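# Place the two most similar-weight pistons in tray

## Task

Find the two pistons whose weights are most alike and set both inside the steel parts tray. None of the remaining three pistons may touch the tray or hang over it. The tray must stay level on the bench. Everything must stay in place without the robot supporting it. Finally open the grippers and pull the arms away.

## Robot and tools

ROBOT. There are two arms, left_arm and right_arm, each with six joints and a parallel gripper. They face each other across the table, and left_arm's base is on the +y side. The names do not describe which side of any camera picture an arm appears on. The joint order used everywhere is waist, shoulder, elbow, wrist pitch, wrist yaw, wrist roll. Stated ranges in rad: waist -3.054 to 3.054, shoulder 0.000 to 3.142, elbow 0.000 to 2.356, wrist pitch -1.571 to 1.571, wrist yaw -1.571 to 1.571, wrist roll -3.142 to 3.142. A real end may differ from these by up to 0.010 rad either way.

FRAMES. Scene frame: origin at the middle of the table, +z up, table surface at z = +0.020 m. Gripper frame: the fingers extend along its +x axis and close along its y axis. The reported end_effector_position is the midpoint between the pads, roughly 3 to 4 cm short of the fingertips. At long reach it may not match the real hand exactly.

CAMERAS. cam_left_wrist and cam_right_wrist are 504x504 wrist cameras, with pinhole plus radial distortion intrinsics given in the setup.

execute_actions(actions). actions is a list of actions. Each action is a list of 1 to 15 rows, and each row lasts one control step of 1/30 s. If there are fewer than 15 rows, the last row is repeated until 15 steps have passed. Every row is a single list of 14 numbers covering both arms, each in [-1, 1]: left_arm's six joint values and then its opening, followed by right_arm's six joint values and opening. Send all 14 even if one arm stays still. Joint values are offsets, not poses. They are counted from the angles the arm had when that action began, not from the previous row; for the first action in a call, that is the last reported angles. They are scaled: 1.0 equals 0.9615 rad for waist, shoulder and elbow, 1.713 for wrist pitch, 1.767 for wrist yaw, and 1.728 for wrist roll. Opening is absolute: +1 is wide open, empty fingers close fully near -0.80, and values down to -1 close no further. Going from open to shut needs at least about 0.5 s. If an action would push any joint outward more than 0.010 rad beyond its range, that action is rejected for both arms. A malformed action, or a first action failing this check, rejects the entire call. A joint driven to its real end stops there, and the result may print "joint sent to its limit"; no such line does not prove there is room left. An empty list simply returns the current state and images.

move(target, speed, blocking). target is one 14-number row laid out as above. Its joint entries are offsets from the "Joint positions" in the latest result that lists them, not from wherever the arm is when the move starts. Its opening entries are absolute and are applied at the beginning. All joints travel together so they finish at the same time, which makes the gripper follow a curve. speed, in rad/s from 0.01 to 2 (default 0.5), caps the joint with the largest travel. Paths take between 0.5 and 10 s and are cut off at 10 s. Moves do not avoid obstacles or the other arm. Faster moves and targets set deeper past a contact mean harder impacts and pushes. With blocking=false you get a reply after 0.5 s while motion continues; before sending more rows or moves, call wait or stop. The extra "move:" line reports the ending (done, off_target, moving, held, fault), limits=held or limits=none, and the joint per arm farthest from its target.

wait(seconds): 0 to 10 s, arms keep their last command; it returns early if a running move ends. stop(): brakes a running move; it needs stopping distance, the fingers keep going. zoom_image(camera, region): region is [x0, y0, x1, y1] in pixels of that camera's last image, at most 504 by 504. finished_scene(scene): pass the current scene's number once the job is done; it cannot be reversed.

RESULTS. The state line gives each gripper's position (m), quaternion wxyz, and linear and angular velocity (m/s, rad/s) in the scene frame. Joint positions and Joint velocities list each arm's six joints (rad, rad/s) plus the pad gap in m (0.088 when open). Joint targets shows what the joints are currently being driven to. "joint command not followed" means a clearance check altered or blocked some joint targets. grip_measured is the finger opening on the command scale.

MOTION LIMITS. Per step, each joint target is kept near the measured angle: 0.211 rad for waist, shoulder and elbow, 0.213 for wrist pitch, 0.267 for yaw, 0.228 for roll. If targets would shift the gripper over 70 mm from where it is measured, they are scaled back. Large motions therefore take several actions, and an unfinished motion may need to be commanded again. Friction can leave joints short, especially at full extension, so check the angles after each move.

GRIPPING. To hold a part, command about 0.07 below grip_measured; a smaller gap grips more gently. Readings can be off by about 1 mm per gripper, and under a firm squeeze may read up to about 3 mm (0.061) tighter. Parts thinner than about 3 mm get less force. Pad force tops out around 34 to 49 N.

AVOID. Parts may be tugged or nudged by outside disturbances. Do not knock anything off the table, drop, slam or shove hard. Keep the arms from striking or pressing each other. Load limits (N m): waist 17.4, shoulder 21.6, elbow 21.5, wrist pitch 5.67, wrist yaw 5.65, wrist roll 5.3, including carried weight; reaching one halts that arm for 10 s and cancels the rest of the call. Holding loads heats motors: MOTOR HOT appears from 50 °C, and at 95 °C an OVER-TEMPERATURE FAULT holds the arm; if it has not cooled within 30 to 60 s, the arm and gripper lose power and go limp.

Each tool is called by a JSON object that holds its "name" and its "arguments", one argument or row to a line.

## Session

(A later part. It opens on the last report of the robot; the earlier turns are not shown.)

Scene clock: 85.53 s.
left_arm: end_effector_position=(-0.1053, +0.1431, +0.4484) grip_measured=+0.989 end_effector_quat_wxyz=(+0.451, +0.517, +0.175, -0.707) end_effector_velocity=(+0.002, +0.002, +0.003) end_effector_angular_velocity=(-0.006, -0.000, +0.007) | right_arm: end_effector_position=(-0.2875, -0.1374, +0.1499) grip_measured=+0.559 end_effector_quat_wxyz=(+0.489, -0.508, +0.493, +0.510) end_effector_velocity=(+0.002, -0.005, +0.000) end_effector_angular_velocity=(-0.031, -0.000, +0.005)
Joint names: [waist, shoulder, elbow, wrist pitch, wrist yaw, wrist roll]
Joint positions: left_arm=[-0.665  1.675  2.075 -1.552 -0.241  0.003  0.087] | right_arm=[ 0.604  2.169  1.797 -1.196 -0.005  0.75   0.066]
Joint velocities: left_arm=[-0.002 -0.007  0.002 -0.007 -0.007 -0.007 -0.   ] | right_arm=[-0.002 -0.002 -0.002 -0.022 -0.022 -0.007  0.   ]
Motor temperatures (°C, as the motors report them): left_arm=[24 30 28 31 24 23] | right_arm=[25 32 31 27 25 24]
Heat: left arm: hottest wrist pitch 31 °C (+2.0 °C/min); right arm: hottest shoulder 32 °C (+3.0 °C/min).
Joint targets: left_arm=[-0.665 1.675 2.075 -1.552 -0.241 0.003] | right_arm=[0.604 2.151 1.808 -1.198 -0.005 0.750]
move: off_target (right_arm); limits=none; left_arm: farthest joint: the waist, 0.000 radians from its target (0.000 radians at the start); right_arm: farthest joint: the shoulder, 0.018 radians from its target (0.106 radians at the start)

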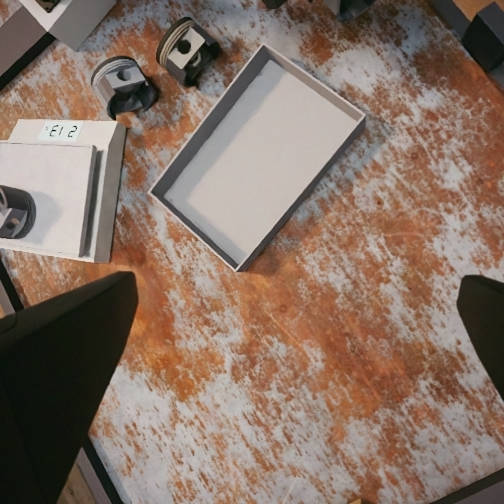

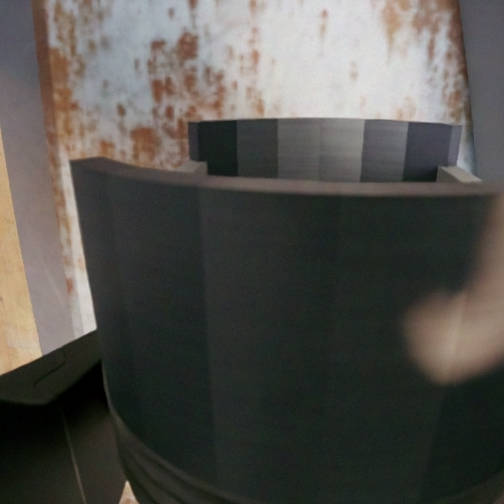

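{"name": "move", "arguments": {
  "target": [0,0,0,0,0,0,1, -1.0,-0.378,-0.378,0.004,0,0.6325,0.47],
  "speed": 0.9
}}

{"name": "move", "arguments": {
  "target": [-0.05,0,0,0,0,0,1, -0.243,0.077,-0.142,0.115,0,0,0.47],
  "speed": 0.3
}}

Scene clock: 88.37 s.
left_arm: end_effector_position=(-0.1053, +0.1431, +0.4484) grip_measured=+0.989 end_effector_quat_wxyz=(+0.451, +0.517, +0.175, -0.707) end_effector_velocity=(+0.002, -0.004, -0.000) end_effector_angular_velocity=(-0.013, -0.004, +0.031) | right_arm: end_effector_position=(+0.0661, -0.1030, +0.1845) grip_measured=+0.559 end_effector_quat_wxyz=(+0.688, +0.154, +0.692, -0.156) end_effector_velocity=(-0.001, +0.001, +0.002) end_effector_angular_velocity=(+0.016, +0.020, -0.000)
Joint names: [waist, shoulder, elbow, wrist pitch, wrist yaw, wrist roll]
Joint positions: left_arm=[-0.665  1.675  2.075 -1.552 -0.241  0.003  0.087] | right_arm=[-0.353  1.824  1.44  -1.19  -0.005  1.84   0.066]
Joint velocities: left_arm=[ 0.002  0.002 -0.002  0.007 -0.022 -0.022  0.   ] | right_arm=[-0.007 -0.007 -0.002  0.007 -0.022 -0.007  0.   ]
Motor temperatures (°C, as the motors report them): left_arm=[24 30 28 31 24 23] | right_arm=[25 33 31 27 25 24]
Heat: left arm: hottest wrist pitch 31 °C (+2.0 °C/min); right arm: hottest shoulder 33 °C (+4.0 °C/min).
Joint targets: left_arm=[-0.665 1.675 2.075 -1.552 -0.241 0.003] | right_arm=[-0.357 1.805 1.434 -1.189 -0.005 1.843]
move: off_target (right_arm); limits=none; left_arm: farthest joint: the waist, 0.000 radians from its target (0.000 radians at the start); right_arm: farthest joint: the shoulder, 0.018 radians from its target (0.363 radians at the start)

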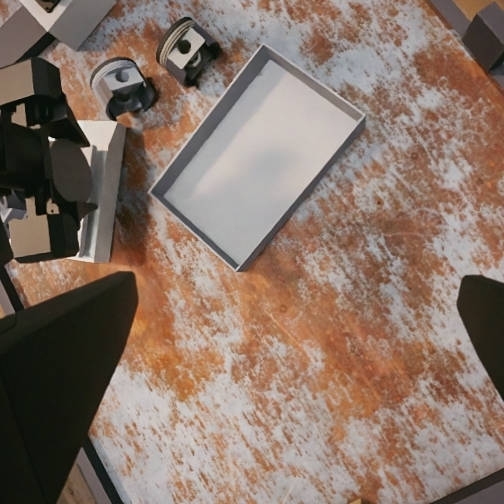

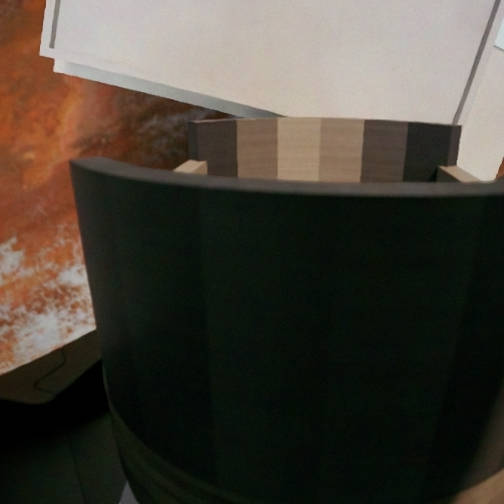

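Scene clock: 89.70 s.
left_arm: end_effector_position=(-0.1180, +0.1516, +0.4484) grip_measured=+0.989 end_effector_quat_wxyz=(+0.435, +0.521, +0.163, -0.717) end_effector_velocity=(-0.000, +0.003, -0.001) end_effector_angular_velocity=(+0.012, +0.010, +0.014) | right_arm: end_effector_position=(+0.1417, -0.1202, +0.1322) grip_measured=+0.559 end_effector_quat_wxyz=(+0.666, +0.232, +0.670, -0.233) end_effector_velocity=(+0.000, +0.001, +0.000) end_effector_angular_velocity=(+0.010, +0.004, +0.005)
Joint names: [waist, shoulder, elbow, wrist pitch, wrist yaw, wrist roll]
Joint positions: left_arm=[-0.71   1.675  2.075 -1.552 -0.241  0.003  0.087] | right_arm=[-0.583  1.887  1.31  -0.995 -0.005  1.84   0.066]
Joint velocities: left_arm=[-0.002 -0.002 -0.002 -0.007  0.007 -0.022 -0.   ] | right_arm=[-0.002 -0.002 -0.002  0.007 -0.007 -0.007 -0.   ]
Motor temperatures (°C, as the motors report them): left_arm=[24 30 28 31 24 23] | right_arm=[25 33 31 27 25 24]
Heat: left arm: hottest wrist pitch 31 °C (+2.0 °C/min); right arm: hottest shoulder 33 °C (+4.1 °C/min).
Joint targets: left_arm=[-0.713 1.675 2.075 -1.552 -0.241 0.003] | right_arm=[-0.587 1.898 1.303 -0.993 -0.005 1.840]
move: off_target (right_arm); limits=none; left_arm: farthest joint: the waist, 0.003 radians from its target (0.048 radians at the start); right_arm: farthest joint: the shoulder, 0.011 radians from its target (0.074 radians at the start)

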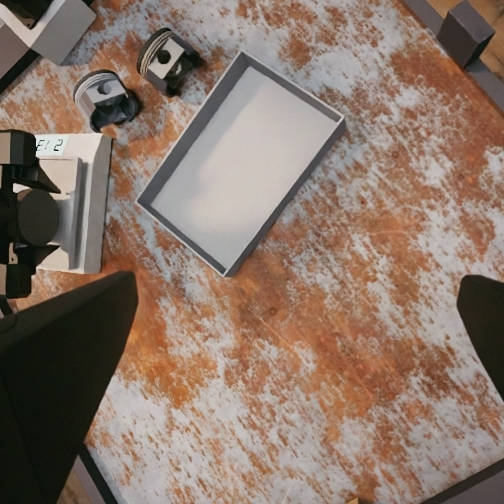

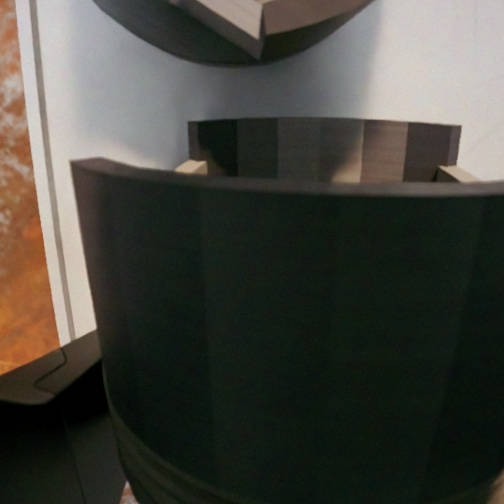

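{"name": "execute_actions", "arguments": {
  "actions": [
    [[0,0,0,0,0,0,1,0,0.012,0,0,0,0,0.47],[0,0,0,0,0,0,1,0,0.015,0,0.002,0,0,0.47],[0,0,0,0,0,0,1,0,0.018,0,0.004,0,0,0.47],[0,0,0,0,0,0,1,0,0.021,0,0.006,0,0,0.47],[0,0,0,0,0,0,1,0,0.024,0,0.008,0,0,0.47],[0,0,0,0,0,0,1,0,0.027,0,0.009,0,0,0.47],[0,0,0,0,0,0,1,0,0.03,0,0.01,0,0,0.47],[0,0,0,0,0,0,1,0,0.032,0,0.011,0,0,0.47]]
  ]
}}

Scene clock: 90.53 s.
left_arm: end_effector_position=(-0.1180, +0.1516, +0.4484) grip_measured=+0.989 end_effector_quat_wxyz=(+0.435, +0.521, +0.163, -0.717) end_effector_velocity=(-0.000, +0.003, -0.001) end_effector_angular_velocity=(+0.011, +0.004, +0.001) | right_arm: end_effector_position=(+0.1424, -0.1189, +0.1287) grip_measured=+0.559 end_effector_quat_wxyz=(+0.666, +0.232, +0.670, -0.234) end_effector_velocity=(-0.000, -0.006, +0.000) end_effector_angular_velocity=(-0.023, +0.002, +0.005)
Joint names: [waist, shoulder, elbow, wrist pitch, wrist yaw, wrist roll]
Joint positions: left_arm=[-0.71   1.675  2.075 -1.552 -0.241  0.003  0.087] | right_arm=[-0.584  1.898  1.31  -0.985 -0.005  1.84   0.066]
Joint velocities: left_arm=[-0.002 -0.002 -0.002 -0.007  0.007 -0.007 -0.   ] | right_arm=[-0.002 -0.002 -0.002 -0.022  0.007 -0.007 -0.   ]
Motor temperatures (°C, as the motors report them): left_arm=[24 30 29 31 24 23] | right_arm=[25 33 31 27 25 24]
Heat: left arm: hottest wrist pitch 31 °C (+2.0 °C/min); right arm: hottest shoulder 33 °C (+4.0 °C/min).
Joint targets: left_arm=[-0.710 1.675 2.075 -1.552 -0.241 0.003] | right_arm=[-0.583 1.918 1.310 -0.976 -0.005 1.840]

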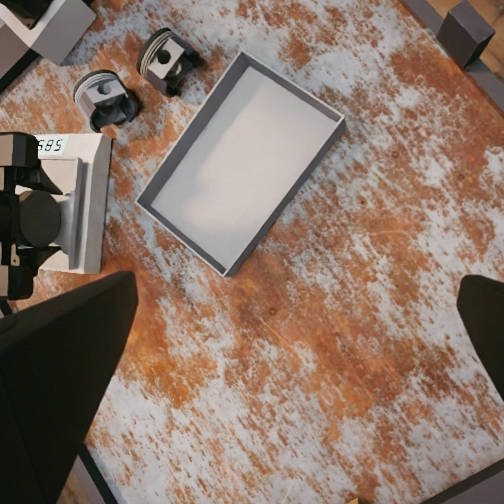

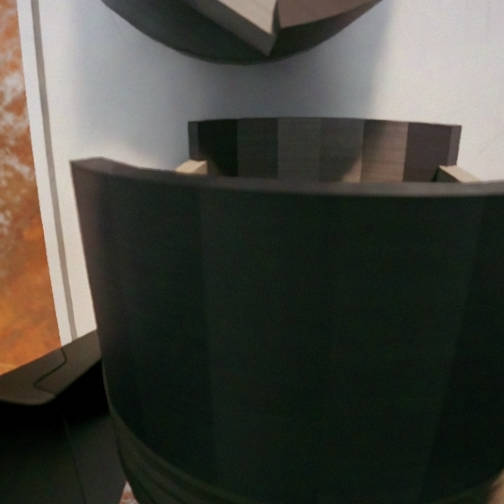

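{"name": "execute_actions", "arguments": {
  "actions": [
    [[-0.01,0,0,0,0,0,1,0,0,0,0,0,0,0.52],[-0.02,0,0,0,0,0,1,0,0,0,0,0,0,0.57],[-0.03,0,0,0,0,0,1,0,0,0,0,0,0,0.62],[-0.04,0,0,0,0,0,1,0,0,0,0,0,0,0.67],[-0.04,0,0,0,0,0,1,0,0,0,0,0,0,0.72],[-0.04,0,0,0,0,0,1,0,0,0,0,0,0,0.78]]
  ]
}}

{"name": "wait", "arguments": {
  "seconds": 0.4
}}

{"name": "zoom_image", "arguments": {
  "camera": "cam_left_wrist",
  "region": [0, 120, 80, 180]
}}

Scene clock: 91.57 s.
left_arm: end_effector_position=(-0.1275, +0.1585, +0.4484) grip_measured=+0.989 end_effector_quat_wxyz=(+0.422, +0.523, +0.154, -0.724) end_effector_velocity=(+0.002, +0.004, -0.002) end_effector_angular_velocity=(+0.012, -0.017, +0.002) | right_arm: end_effector_position=(+0.1425, -0.1188, +0.1287) grip_measured=+0.769 end_effector_quat_wxyz=(+0.666, +0.232, +0.670, -0.233) end_effector_velocity=(+0.002, -0.003, +0.000) end_effector_angular_velocity=(-0.010, -0.004, -0.015)
Joint names: [waist, shoulder, elbow, wrist pitch, wrist yaw, wrist roll]
Joint positions: left_arm=[-0.745  1.675  2.075 -1.552 -0.241  0.003  0.087] | right_arm=[-0.584  1.898  1.31  -0.985 -0.005  1.84   0.077]
Joint velocities: left_arm=[-0.007 -0.002 -0.002 -0.022 -0.007 -0.007 -0.   ] | right_arm=[-0.007 -0.002 -0.002 -0.007  0.007  0.007  0.004]
Motor temperatures (°C, as the motors report them): left_arm=[24 30 29 31 24 23] | right_arm=[25 33 31 27 25 24]
Heat: left arm: hottest wrist pitch 31 °C (+2.0 °C/min); right arm: hottest shoulder 33 °C (+4.0 °C/min).
Joint targets: left_arm=[-0.748 1.675 2.075 -1.552 -0.241 0.003] | right_arm=[-0.584 1.898 1.310 -0.985 -0.005 1.840]

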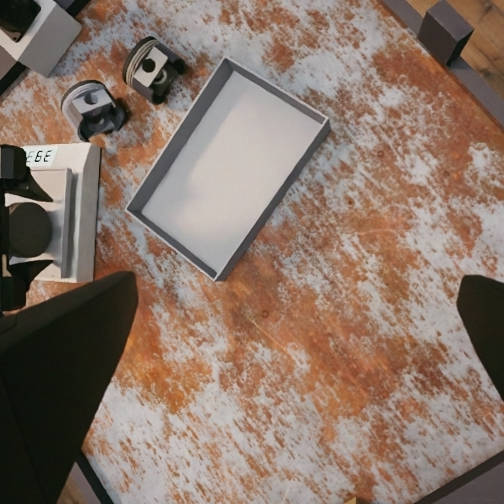

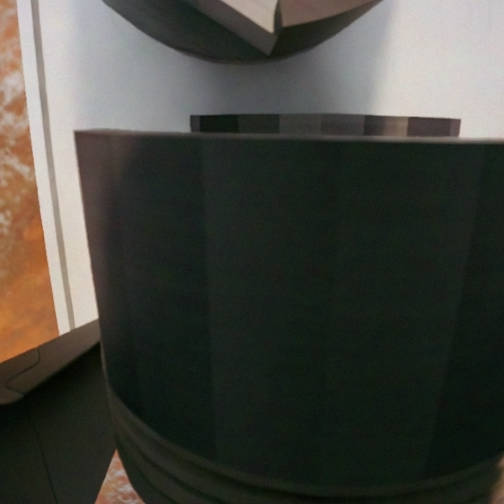

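Scene clock: 91.97 s.
left_arm: end_effector_position=(-0.1276, +0.1586, +0.4484) grip_measured=+0.989 end_effector_quat_wxyz=(+0.422, +0.523, +0.154, -0.724) end_effector_velocity=(+0.000, -0.000, +0.004) end_effector_angular_velocity=(-0.016, +0.010, +0.007) | right_arm: end_effector_position=(+0.1425, -0.1188, +0.1287) grip_measured=+0.778 end_effector_quat_wxyz=(+0.666, +0.232, +0.670, -0.233) end_effector_velocity=(-0.001, -0.002, +0.000) end_effector_angular_velocity=(-0.004, +0.010, +0.005)
Joint names: [waist, shoulder, elbow, wrist pitch, wrist yaw, wrist roll]
Joint positions: left_arm=[-0.745  1.675  2.075 -1.552 -0.241  0.003  0.087] | right_arm=[-0.584  1.898  1.31  -0.985 -0.005  1.84   0.077]
Joint velocities: left_arm=[-0.002 -0.007  0.002  0.007 -0.007 -0.007 -0.   ] | right_arm=[-0.002 -0.002 -0.002 -0.007 -0.007 -0.007 -0.   ]
Motor temperatures (°C, as the motors report them): left_arm=[24 30 29 31 24 23] | right_arm=[25 33 31 27 25 24]
Heat: left arm: hottest wrist pitch 31 °C (+2.0 °C/min); right arm: hottest shoulder 33 °C (+4.0 °C/min).
Joint targets: left_arm=[-0.748 1.675 2.075 -1.552 -0.241 0.003] | right_arm=[-0.584 1.898 1.310 -0.985 -0.005 1.840]
wait: 0.40 s; at rest by 0.17 s

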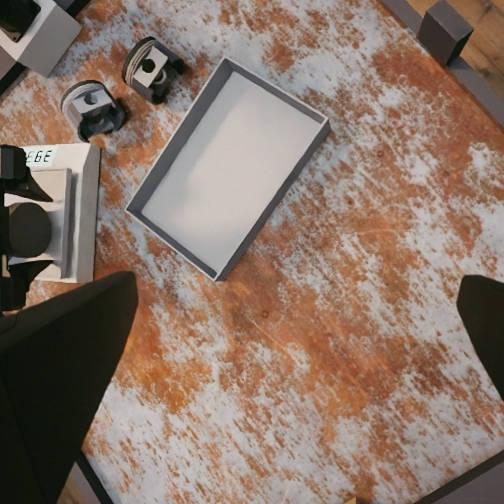

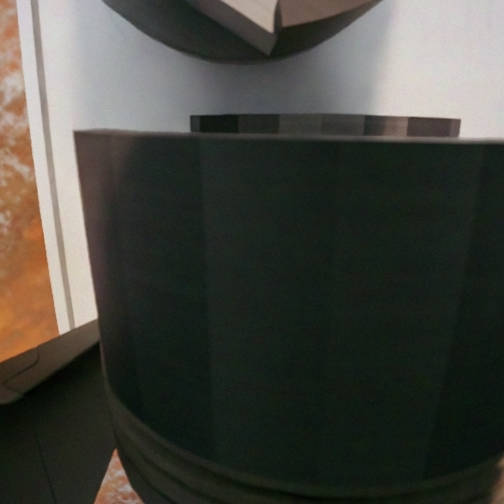

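Region (0, 120, 80, 180) of cam_left_wrist's 504x504 image, scaled by 6.300, with more detail than that image has; it fills the top 378 rows of this view, and the rest is white.

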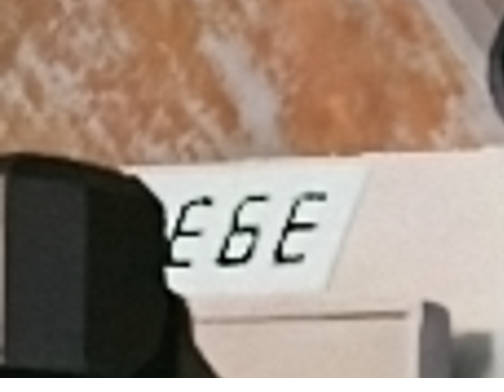

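{"name": "move", "arguments": {
  "target": [0,0,0,0,0,0,1, 0.525,0.13,0.56,-0.245,0,-0.2,1],
  "speed": 0.6
}}

Scene clock: 95.57 s.
left_arm: end_effector_position=(-0.1277, +0.1587, +0.4484) grip_measured=+0.989 end_effector_quat_wxyz=(+0.422, +0.523, +0.154, -0.724) end_effector_velocity=(+0.002, +0.001, -0.000) end_effector_angular_velocity=(+0.000, -0.013, -0.006) | right_arm: end_effector_position=(-0.0298, -0.0519, +0.2229) grip_measured=+1.000 end_effector_quat_wxyz=(+0.702, -0.061, +0.706, +0.063) end_effector_velocity=(-0.000, -0.000, +0.001) end_effector_angular_velocity=(-0.005, +0.022, +0.015)
Joint names: [waist, shoulder, elbow, wrist pitch, wrist yaw, wrist roll]
Joint positions: left_arm=[-0.745  1.675  2.075 -1.552 -0.241  0.003  0.087] | right_arm=[-0.081  2.006  1.84  -1.402 -0.005  1.497  0.088]
Joint velocities: left_arm=[-0.002 -0.002 -0.002 -0.007 -0.007  0.007 -0.   ] | right_arm=[-0.007  0.002  0.007 -0.007 -0.022 -0.022  0.   ]
Motor temperatures (°C, as the motors report them): left_arm=[24 30 29 30 24 23] | right_arm=[25 33 31 27 25 24]
Heat: left arm: hottest shoulder 30 °C (+1.0 °C/min); right arm: hottest shoulder 33 °C (+4.0 °C/min).
Joint targets: left_arm=[-0.745 1.675 2.075 -1.552 -0.241 0.003] | right_arm=[-0.079 2.024 1.848 -1.404 -0.005 1.494]
move: off_target (right_arm); limits=none; left_arm: farthest joint: the waist, 0.000 radians from its target (0.000 radians at the start); right_arm: farthest joint: the shoulder, 0.017 radians from its target (0.125 radians at the start)

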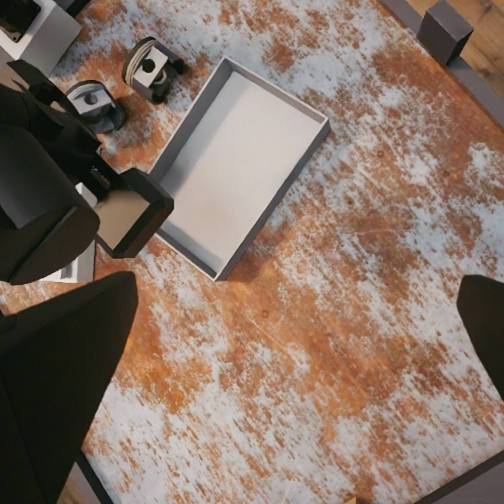

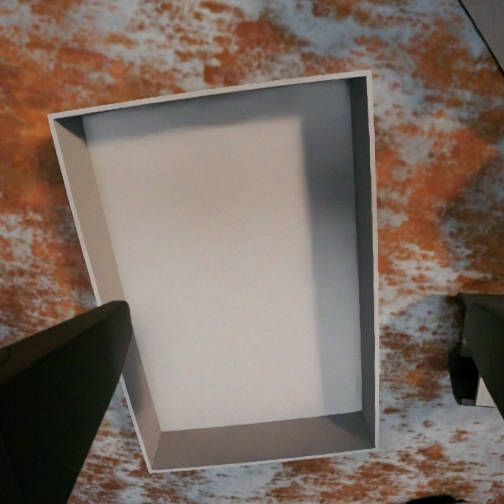

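{"name": "move", "arguments": {
  "target": [0.25,0,0,0,0,0,1, 0.997,-0.084,-0.288,0.1144,0,-0.5035,1],
  "speed": 0.9
}}

Scene clock: 97.70 s.
left_arm: end_effector_position=(-0.0585, +0.1181, +0.4484) grip_measured=+0.989 end_effector_quat_wxyz=(+0.505, +0.502, +0.214, -0.669) end_effector_velocity=(+0.003, -0.000, -0.001) end_effector_angular_velocity=(+0.001, -0.020, +0.013) | right_arm: end_effector_position=(-0.3081, -0.2545, +0.1794) grip_measured=+1.000 end_effector_quat_wxyz=(+0.381, -0.596, +0.385, +0.593) end_effector_velocity=(+0.002, -0.001, +0.000) end_effector_angular_velocity=(-0.010, -0.003, +0.005)
Joint names: [waist, shoulder, elbow, wrist pitch, wrist yaw, wrist roll]
Joint positions: left_arm=[-0.508  1.675  2.075 -1.552 -0.241  0.003  0.087] | right_arm=[ 0.874  1.939  1.573 -1.208 -0.005  0.631  0.088]
Joint velocities: left_arm=[-0.002  0.002 -0.002 -0.007 -0.022 -0.007 -0.   ] | right_arm=[-0.002 -0.002 -0.002 -0.007 -0.007 -0.007  0.   ]
Motor temperatures (°C, as the motors report them): left_arm=[24 30 29 30 24 23] | right_arm=[25 34 31 27 25 24]
Heat: left arm: hottest shoulder 30 °C (+0.0 °C/min); right arm: hottest shoulder 34 °C (+4.1 °C/min).
Joint targets: left_arm=[-0.505 1.675 2.075 -1.552 -0.241 0.003] | right_arm=[0.878 1.926 1.563 -1.206 -0.005 0.627]
move: off_target (right_arm); limits=none; left_arm: farthest joint: the waist, 0.003 radians from its target (0.241 radians at the start); right_arm: farthest joint: the shoulder, 0.014 radians from its target (0.081 radians at the start)

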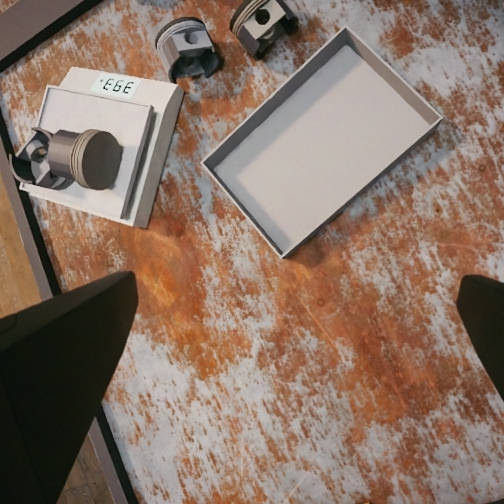

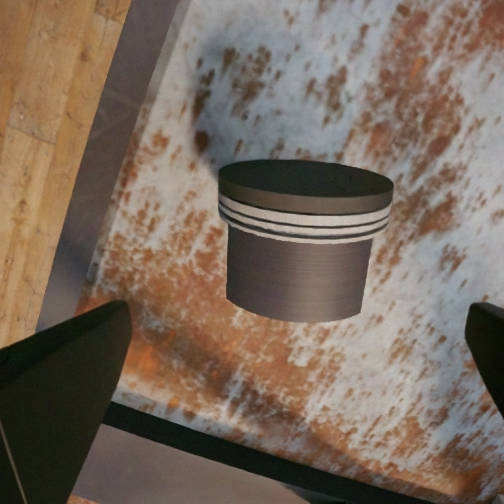

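{"name": "move", "arguments": {
  "target": [0,0,0,0,0,0,1, -0.0265,0.139,-0.291,0.2306,0,0.035,0.95],
  "speed": 0.45
}}

{"name": "execute_actions", "arguments": {
  "actions": [
    [[0,0,0,0,0,0,1,0,0,0,0,0,0,0.88],[0,0,0,0,0,0,1,0,0,0,0,0,0,0.81],[0,0,0,0,0,0,1,0,0,0,0,0,0,0.75],[0,0,0,0,0,0,1,0,0,0,0,0,0,0.7],[0,0,0,0,0,0,1,0,0,0,0,0,0,0.66],[0,0,0,0,0,0,1,0,0,0,0,0,0,0.63],[0,0,0,0,0,0,1,0,0,0,0,0,0,0.6],[0,0,0,0,0,0,1,0,0,0,0,0,0,0.57],[0,0,0,0,0,0,1,0,0,0,0,0,0,0.54],[0,0,0,0,0,0,1,0,0,0,0,0,0,0.51],[0,0,0,0,0,0,1,0,0,0,0,0,0,0.47]]
  ]
}}

Scene clock: 100.13 s.
left_arm: end_effector_position=(-0.0585, +0.1181, +0.4484) grip_measured=+0.989 end_effector_quat_wxyz=(+0.505, +0.502, +0.214, -0.669) end_effector_velocity=(+0.003, +0.001, +0.000) end_effector_angular_velocity=(-0.004, -0.011, +0.026) | right_arm: end_effector_position=(-0.3028, -0.2484, +0.0740) grip_measured=+0.952 end_effector_quat_wxyz=(+0.404, -0.579, +0.408, +0.579) end_effector_velocity=(+0.000, +0.002, +0.000) end_effector_angular_velocity=(+0.010, +0.003, +0.005)
Joint names: [waist, shoulder, elbow, wrist pitch, wrist yaw, wrist roll]
Joint positions: left_arm=[-0.508  1.675  2.075 -1.552 -0.241  0.003  0.087] | right_arm=[ 0.852  2.058  1.303 -0.815 -0.005  0.688  0.086]
Joint velocities: left_arm=[-0.002 -0.002 -0.002 -0.007 -0.022 -0.022 -0.   ] | right_arm=[-0.002 -0.002 -0.002  0.007  0.007 -0.007  0.   ]
Motor temperatures (°C, as the motors report them): left_arm=[24 31 29 30 24 23] | right_arm=[25 34 31 27 25 24]
Heat: left arm: hottest shoulder 31 °C (+1.0 °C/min); right arm: hottest shoulder 34 °C (+4.0 °C/min).
Joint targets: left_arm=[-0.508 1.675 2.075 -1.552 -0.241 0.003] | right_arm=[0.849 2.073 1.293 -0.813 -0.005 0.691]
move: off_target (right_arm); limits=none; left_arm: farthest joint: the waist, 0.000 radians from its target (0.000 radians at the start); right_arm: farthest joint: the shoulder, 0.015 radians from its target (0.133 radians at the start)

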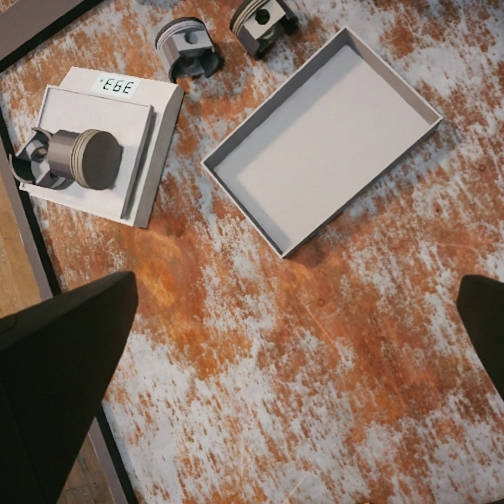

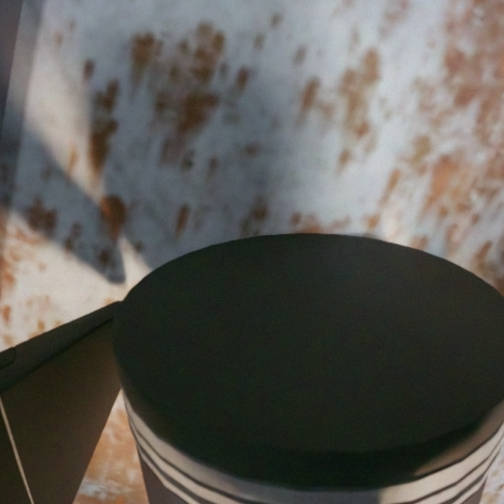

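Scene clock: 100.63 s.
left_arm: end_effector_position=(-0.0585, +0.1181, +0.4484) grip_measured=+0.989 end_effector_quat_wxyz=(+0.505, +0.502, +0.214, -0.669) end_effector_velocity=(+0.001, +0.002, -0.000) end_effector_angular_velocity=(+0.003, +0.001, +0.020) | right_arm: end_effector_position=(-0.3028, -0.2484, +0.0740) grip_measured=+0.582 end_effector_quat_wxyz=(+0.404, -0.579, +0.408, +0.579) end_effector_velocity=(-0.001, +0.000, +0.000) end_effector_angular_velocity=(-0.003, +0.010, +0.005)
Joint names: [waist, shoulder, elbow, wrist pitch, wrist yaw, wrist roll]
Joint positions: left_arm=[-0.508  1.675  2.075 -1.552 -0.241  0.003  0.087] | right_arm=[ 0.852  2.058  1.303 -0.815 -0.005  0.688  0.067]
Joint velocities: left_arm=[-0.002 -0.002 -0.002 -0.007 -0.007 -0.022 -0.   ] | right_arm=[-0.002 -0.002 -0.002  0.007 -0.007 -0.007  0.   ]
Motor temperatures (°C, as the motors report them): left_arm=[24 31 29 30 24 23] | right_arm=[25 34 31 27 25 24]
Heat: left arm: hottest shoulder 31 °C (+1.0 °C/min); right arm: hottest shoulder 34 °C (+4.0 °C/min).
Joint targets: left_arm=[-0.508 1.675 2.075 -1.552 -0.241 0.003] | right_arm=[0.852 2.058 1.303 -0.815 -0.005 0.688]

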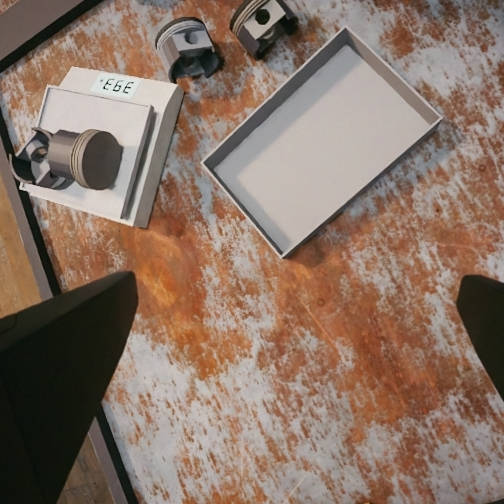

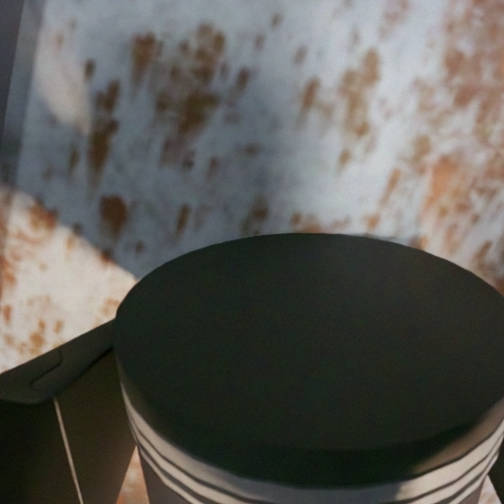

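{"name": "execute_actions", "arguments": {
  "actions": []
}}

Scene clock: 101.77 s.
left_arm: end_effector_position=(-0.0585, +0.1181, +0.4484) grip_measured=+0.989 end_effector_quat_wxyz=(+0.505, +0.502, +0.214, -0.669) end_effector_velocity=(+0.001, +0.001, -0.002) end_effector_angular_velocity=(+0.007, -0.002, +0.020) | right_arm: end_effector_position=(-0.3028, -0.2484, +0.0740) grip_measured=+0.582 end_effector_quat_wxyz=(+0.404, -0.579, +0.408, +0.579) end_effector_velocity=(+0.004, -0.002, -0.002) end_effector_angular_velocity=(-0.015, -0.011, +0.005)
Joint names: [waist, shoulder, elbow, wrist pitch, wrist yaw, wrist roll]
Joint positions: left_arm=[-0.508  1.675  2.075 -1.552 -0.241  0.003  0.087] | right_arm=[ 0.852  2.058  1.303 -0.815 -0.005  0.688  0.067]
Joint velocities: left_arm=[-0.002  0.002 -0.002 -0.007 -0.007 -0.022  0.   ] | right_arm=[-0.002  0.002 -0.007 -0.007 -0.007 -0.007 -0.   ]
Motor temperatures (°C, as the motors report them): left_arm=[24 31 29 30 24 23] | right_arm=[25 34 31 27 25 24]
Heat: left arm: hottest shoulder 31 °C (+1.0 °C/min); right arm: hottest shoulder 34 °C (+4.1 °C/min).
Joint targets: left_arm=[-0.508 1.675 2.075 -1.552 -0.241 0.003] | right_arm=[0.852 2.058 1.303 -0.815 -0.005 0.688]

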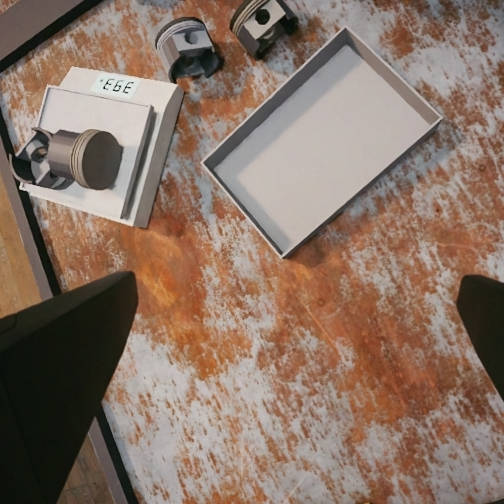

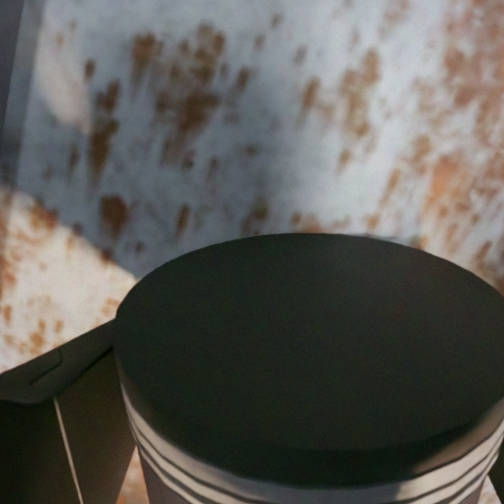

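{"name": "move", "arguments": {
  "target": [0,0,0,0,0,0,1, -0.35,-0.575,-0.06,-0.283,0,0.45,0.47],
  "speed": 0.7
}}

Scene clock: 104.57 s.
left_arm: end_effector_position=(-0.0585, +0.1181, +0.4484) grip_measured=+0.989 end_effector_quat_wxyz=(+0.505, +0.502, +0.214, -0.669) end_effector_velocity=(+0.001, +0.002, -0.000) end_effector_angular_velocity=(+0.003, +0.001, +0.020) | right_arm: end_effector_position=(-0.1583, -0.2357, +0.2212) grip_measured=+0.582 end_effector_quat_wxyz=(+0.648, -0.278, +0.652, +0.279) end_effector_velocity=(+0.001, -0.002, +0.001) end_effector_angular_velocity=(-0.006, +0.004, +0.020)
Joint names: [waist, shoulder, elbow, wrist pitch, wrist yaw, wrist roll]
Joint positions: left_arm=[-0.508  1.675  2.075 -1.552 -0.241  0.003  0.087] | right_arm=[ 0.519  1.52   1.25  -1.298 -0.005  1.462  0.067]
Joint velocities: left_arm=[-0.002 -0.002 -0.002 -0.007 -0.007 -0.022 -0.   ] | right_arm=[-0.002 -0.007 -0.002 -0.007 -0.007 -0.022  0.   ]
Motor temperatures (°C, as the motors report them): left_arm=[24 31 29 30 24 23] | right_arm=[25 35 31 27 25 24]
Heat: left arm: hottest shoulder 31 °C (+1.0 °C/min); right arm: hottest shoulder 35 °C (+5.0 °C/min).
Joint targets: left_arm=[-0.508 1.675 2.075 -1.552 -0.241 0.003] | right_arm=[0.515 1.505 1.245 -1.300 -0.005 1.466]
move: off_target (right_arm); limits=none; left_arm: farthest joint: the waist, 0.000 radians from its target (0.000 radians at the start); right_arm: farthest joint: the shoulder, 0.015 radians from its target (0.552 radians at the start)

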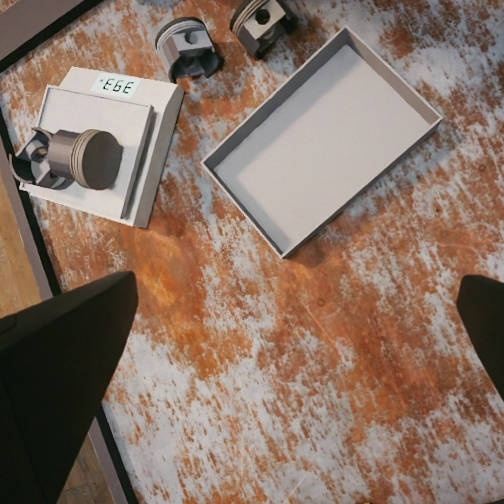

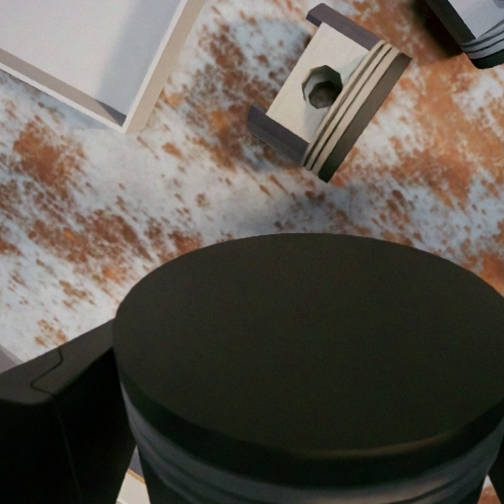

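{"name": "move", "arguments": {
  "target": [0,0,0,0,0,0,1, -0.72,0,0,0,0,0.5,0.47],
  "speed": 0.9
}}

{"name": "move", "arguments": {
  "target": [0,0,0,0,0,0,1, -0.693,0,0,0,0,0.465,0.47],
  "speed": 0.9
}}

Scene clock: 107.10 s.
left_arm: end_effector_position=(-0.0585, +0.1181, +0.4484) grip_measured=+0.989 end_effector_quat_wxyz=(+0.505, +0.502, +0.214, -0.669) end_effector_velocity=(-0.001, +0.002, +0.001) end_effector_angular_velocity=(+0.006, +0.001, -0.012) | right_arm: end_effector_position=(+0.0055, -0.1740, +0.2212) grip_measured=+0.582 end_effector_quat_wxyz=(+0.657, +0.256, +0.662, -0.255) end_effector_velocity=(+0.002, -0.005, -0.000) end_effector_angular_velocity=(-0.022, -0.008, +0.005)
Joint names: [waist, shoulder, elbow, wrist pitch, wrist yaw, wrist roll]
Joint positions: left_arm=[-0.508  1.675  2.075 -1.552 -0.241  0.003  0.087] | right_arm=[-0.169  1.519  1.25  -1.298 -0.005  2.323  0.068]
Joint velocities: left_arm=[-0.002 -0.002  0.002 -0.007  0.007  0.007 -0.   ] | right_arm=[-0.002 -0.002 -0.002 -0.022  0.007 -0.007 -0.   ]
Motor temperatures (°C, as the motors report them): left_arm=[24 31 29 30 24 23] | right_arm=[25 34 31 27 25 24]
Heat: left arm: hottest shoulder 31 °C (+1.0 °C/min); right arm: hottest shoulder 34 °C (+4.0 °C/min).
Joint targets: left_arm=[-0.508 1.675 2.075 -1.552 -0.241 0.003] | right_arm=[-0.173 1.519 1.250 -1.298 -0.005 2.326]
move: done; limits=none; left_arm: farthest joint: the waist, 0.000 radians from its target (0.000 radians at the start); right_arm: farthest joint: the waist, 0.004 radians from its target (0.693 radians at the start)

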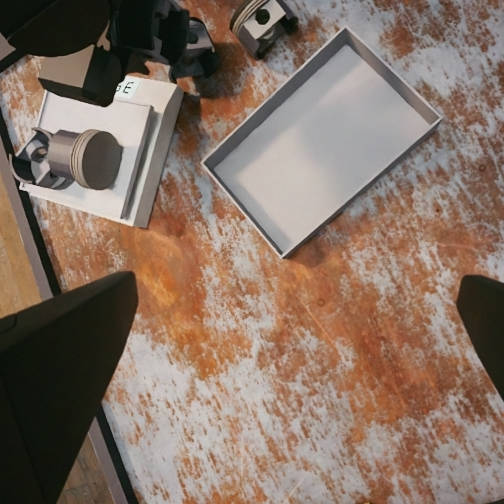

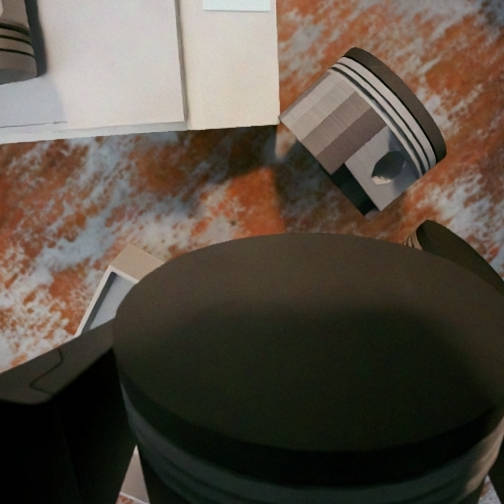

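Scene clock: 108.77 s.
left_arm: end_effector_position=(-0.0585, +0.1181, +0.4484) grip_measured=+0.989 end_effector_quat_wxyz=(+0.505, +0.502, +0.214, -0.669) end_effector_velocity=(+0.001, +0.005, -0.002) end_effector_angular_velocity=(+0.022, +0.005, +0.014) | right_arm: end_effector_position=(+0.1659, -0.2263, +0.2212) grip_measured=+0.582 end_effector_quat_wxyz=(+0.318, +0.631, +0.322, -0.630) end_effector_velocity=(+0.003, +0.001, +0.001) end_effector_angular_velocity=(+0.005, -0.013, +0.005)
Joint names: [waist, shoulder, elbow, wrist pitch, wrist yaw, wrist roll]
Joint positions: left_arm=[-0.508  1.675  2.075 -1.552 -0.241  0.003  0.087] | right_arm=[-0.831  1.519  1.25  -1.298 -0.005  3.123  0.068]
Joint velocities: left_arm=[-0.002 -0.002 -0.002 -0.022  0.007 -0.022 -0.   ] | right_arm=[-0.002 -0.002  0.002  0.007  0.007 -0.007 -0.   ]
Motor temperatures (°C, as the motors report them): left_arm=[24 31 29 30 24 23] | right_arm=[25 34 31 27 25 24]
Heat: left arm: hottest shoulder 31 °C (+1.0 °C/min); right arm: hottest shoulder 34 °C (+4.1 °C/min).
Joint targets: left_arm=[-0.508 1.675 2.075 -1.552 -0.241 0.003] | right_arm=[-0.835 1.519 1.250 -1.298 -0.005 3.126]
move: done; limits=none; left_arm: farthest joint: the waist, 0.000 radians from its target (0.000 radians at the start); right_arm: farthest joint: the waist, 0.004 radians from its target (0.666 radians at the start)

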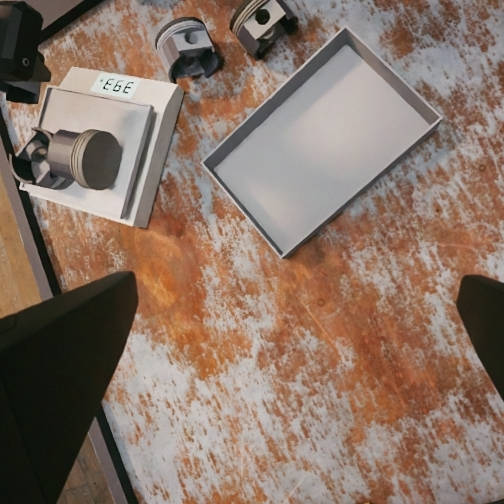

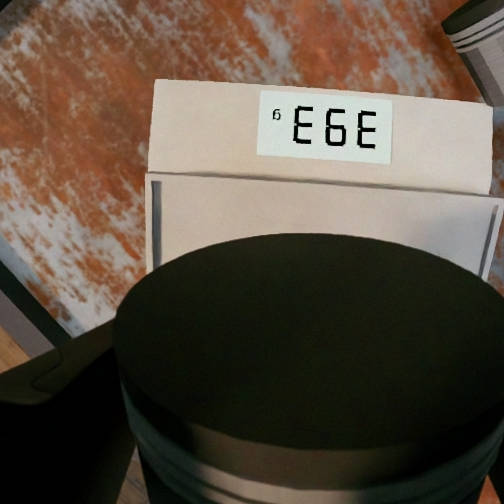

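{"name": "move", "arguments": {
  "target": [0,0,0,0,0,0,1, 0,0.063,-0.272,0.178,0,0,0.47],
  "speed": 0.4
}}

Scene clock: 110.43 s.
left_arm: end_effector_position=(-0.0585, +0.1181, +0.4484) grip_measured=+0.989 end_effector_quat_wxyz=(+0.505, +0.502, +0.214, -0.669) end_effector_velocity=(+0.002, +0.003, +0.001) end_effector_angular_velocity=(-0.001, +0.003, +0.020) | right_arm: end_effector_position=(+0.1651, -0.2275, +0.1454) grip_measured=+0.582 end_effector_quat_wxyz=(+0.318, +0.629, +0.321, -0.632) end_effector_velocity=(-0.001, -0.002, -0.000) end_effector_angular_velocity=(-0.010, -0.001, -0.005)
Joint names: [waist, shoulder, elbow, wrist pitch, wrist yaw, wrist roll]
Joint positions: left_arm=[-0.508  1.675  2.075 -1.552 -0.241  0.003  0.087] | right_arm=[-0.831  1.572  0.995 -0.995 -0.005  3.124  0.068]
Joint velocities: left_arm=[-0.002 -0.007 -0.002 -0.007 -0.007 -0.022 -0.   ] | right_arm=[ 0.002 -0.002 -0.002 -0.007  0.007  0.007 -0.   ]
Motor temperatures (°C, as the motors report them): left_arm=[24 31 29 30 24 23] | right_arm=[25 34 31 27 25 24]
Heat: left arm: hottest shoulder 31 °C (+1.0 °C/min); right arm: hottest shoulder 34 °C (+4.0 °C/min).
Joint targets: left_arm=[-0.508 1.675 2.075 -1.552 -0.241 0.003] | right_arm=[-0.831 1.580 0.989 -0.993 -0.005 3.123]
move: done; limits=none; left_arm: farthest joint: the waist, 0.000 radians from its target (0.000 radians at the start); right_arm: farthest joint: the shoulder, 0.007 radians from its target (0.060 radians at the start)

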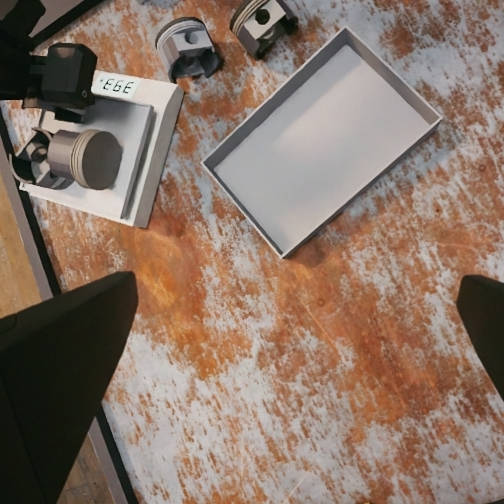

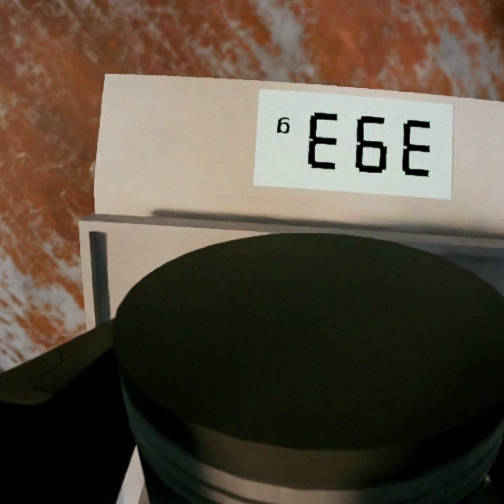

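{"name": "move", "arguments": {
  "target": [0,0,0,0,0,0,1, 0,0.02,-0.03,0.021,0,0,0.47],
  "speed": 0.08
}}

Scene clock: 111.63 s.
left_arm: end_effector_position=(-0.0585, +0.1181, +0.4484) grip_measured=+0.989 end_effector_quat_wxyz=(+0.505, +0.502, +0.214, -0.669) end_effector_velocity=(+0.002, -0.002, +0.001) end_effector_angular_velocity=(-0.016, -0.017, -0.000) | right_arm: end_effector_position=(+0.1651, -0.2274, +0.1374) grip_measured=+0.582 end_effector_quat_wxyz=(+0.318, +0.629, +0.321, -0.632) end_effector_velocity=(+0.001, -0.004, +0.000) end_effector_angular_velocity=(-0.010, -0.001, +0.000)
Joint names: [waist, shoulder, elbow, wrist pitch, wrist yaw, wrist roll]
Joint positions: left_arm=[-0.508  1.675  2.075 -1.552 -0.241  0.003  0.087] | right_arm=[-0.831  1.583  0.972 -0.961 -0.005  3.124  0.068]
Joint velocities: left_arm=[-0.002 -0.002 -0.002  0.007 -0.022  0.007 -0.   ] | right_arm=[-0.007 -0.002 -0.002 -0.007  0.007 -0.007  0.   ]
Motor temperatures (°C, as the motors report them): left_arm=[24 31 29 30 24 23] | right_arm=[25 34 31 27 25 24]
Heat: left arm: hottest shoulder 31 °C (+1.0 °C/min); right arm: hottest shoulder 34 °C (+4.0 °C/min).
Joint targets: left_arm=[-0.508 1.675 2.075 -1.552 -0.241 0.003] | right_arm=[-0.831 1.592 0.966 -0.959 -0.005 3.124]
move: done; limits=none; left_arm: farthest joint: the waist, 0.000 radians from its target (0.000 radians at the start); right_arm: farthest joint: the shoulder, 0.008 radians from its target (0.019 radians at the start)

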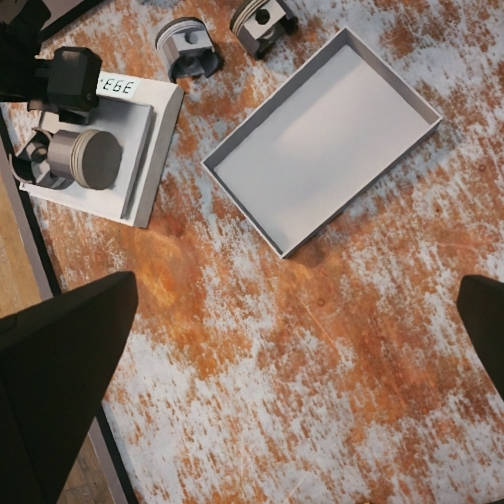

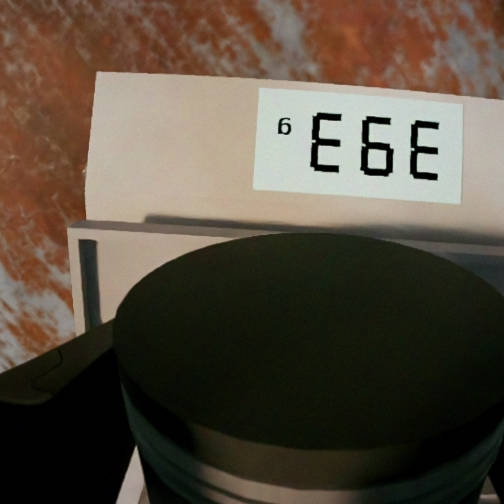

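{"name": "move", "arguments": {
  "target": [0,0,0,0,0,0,1, 0,0.026,0,0.011,0,0,0.47],
  "speed": 0.05
}}

Scene clock: 112.87 s.
left_arm: end_effector_position=(-0.0585, +0.1181, +0.4484) grip_measured=+0.989 end_effector_quat_wxyz=(+0.505, +0.502, +0.214, -0.669) end_effector_velocity=(+0.003, -0.000, -0.001) end_effector_angular_velocity=(+0.001, -0.027, -0.000) | right_arm: end_effector_position=(+0.1665, -0.2257, +0.1349) grip_measured=+0.582 end_effector_quat_wxyz=(+0.318, +0.630, +0.322, -0.631) end_effector_velocity=(-0.001, -0.004, -0.001) end_effector_angular_velocity=(-0.014, +0.001, +0.020)
Joint names: [waist, shoulder, elbow, wrist pitch, wrist yaw, wrist roll]
Joint positions: left_arm=[-0.508  1.675  2.075 -1.552 -0.241  0.003  0.087] | right_arm=[-0.831  1.593  0.972 -0.948 -0.005  3.124  0.068]
Joint velocities: left_arm=[-0.002  0.002 -0.002 -0.007 -0.022  0.007 -0.   ] | right_arm=[-0.002 -0.002 -0.007 -0.007  0.007 -0.022 -0.   ]
Motor temperatures (°C, as the motors report them): left_arm=[24 31 29 30 24 23] | right_arm=[25 34 31 27 25 24]
Heat: left arm: hottest shoulder 31 °C (+1.0 °C/min); right arm: hottest shoulder 34 °C (+4.1 °C/min).
Joint targets: left_arm=[-0.508 1.675 2.075 -1.552 -0.241 0.003] | right_arm=[-0.831 1.608 0.972 -0.942 -0.005 3.124]
move: off_target (right_arm); limits=none; left_arm: farthest joint: the waist, 0.000 radians from its target (0.000 radians at the start); right_arm: farthest joint: the shoulder, 0.015 radians from its target (0.025 radians at the start)

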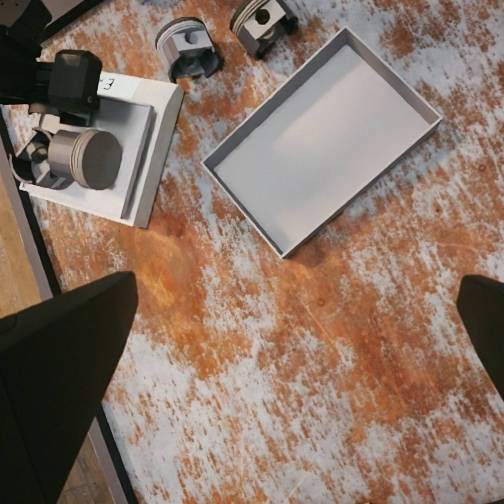

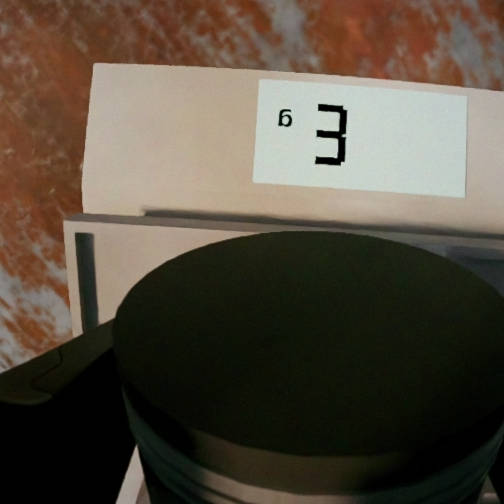

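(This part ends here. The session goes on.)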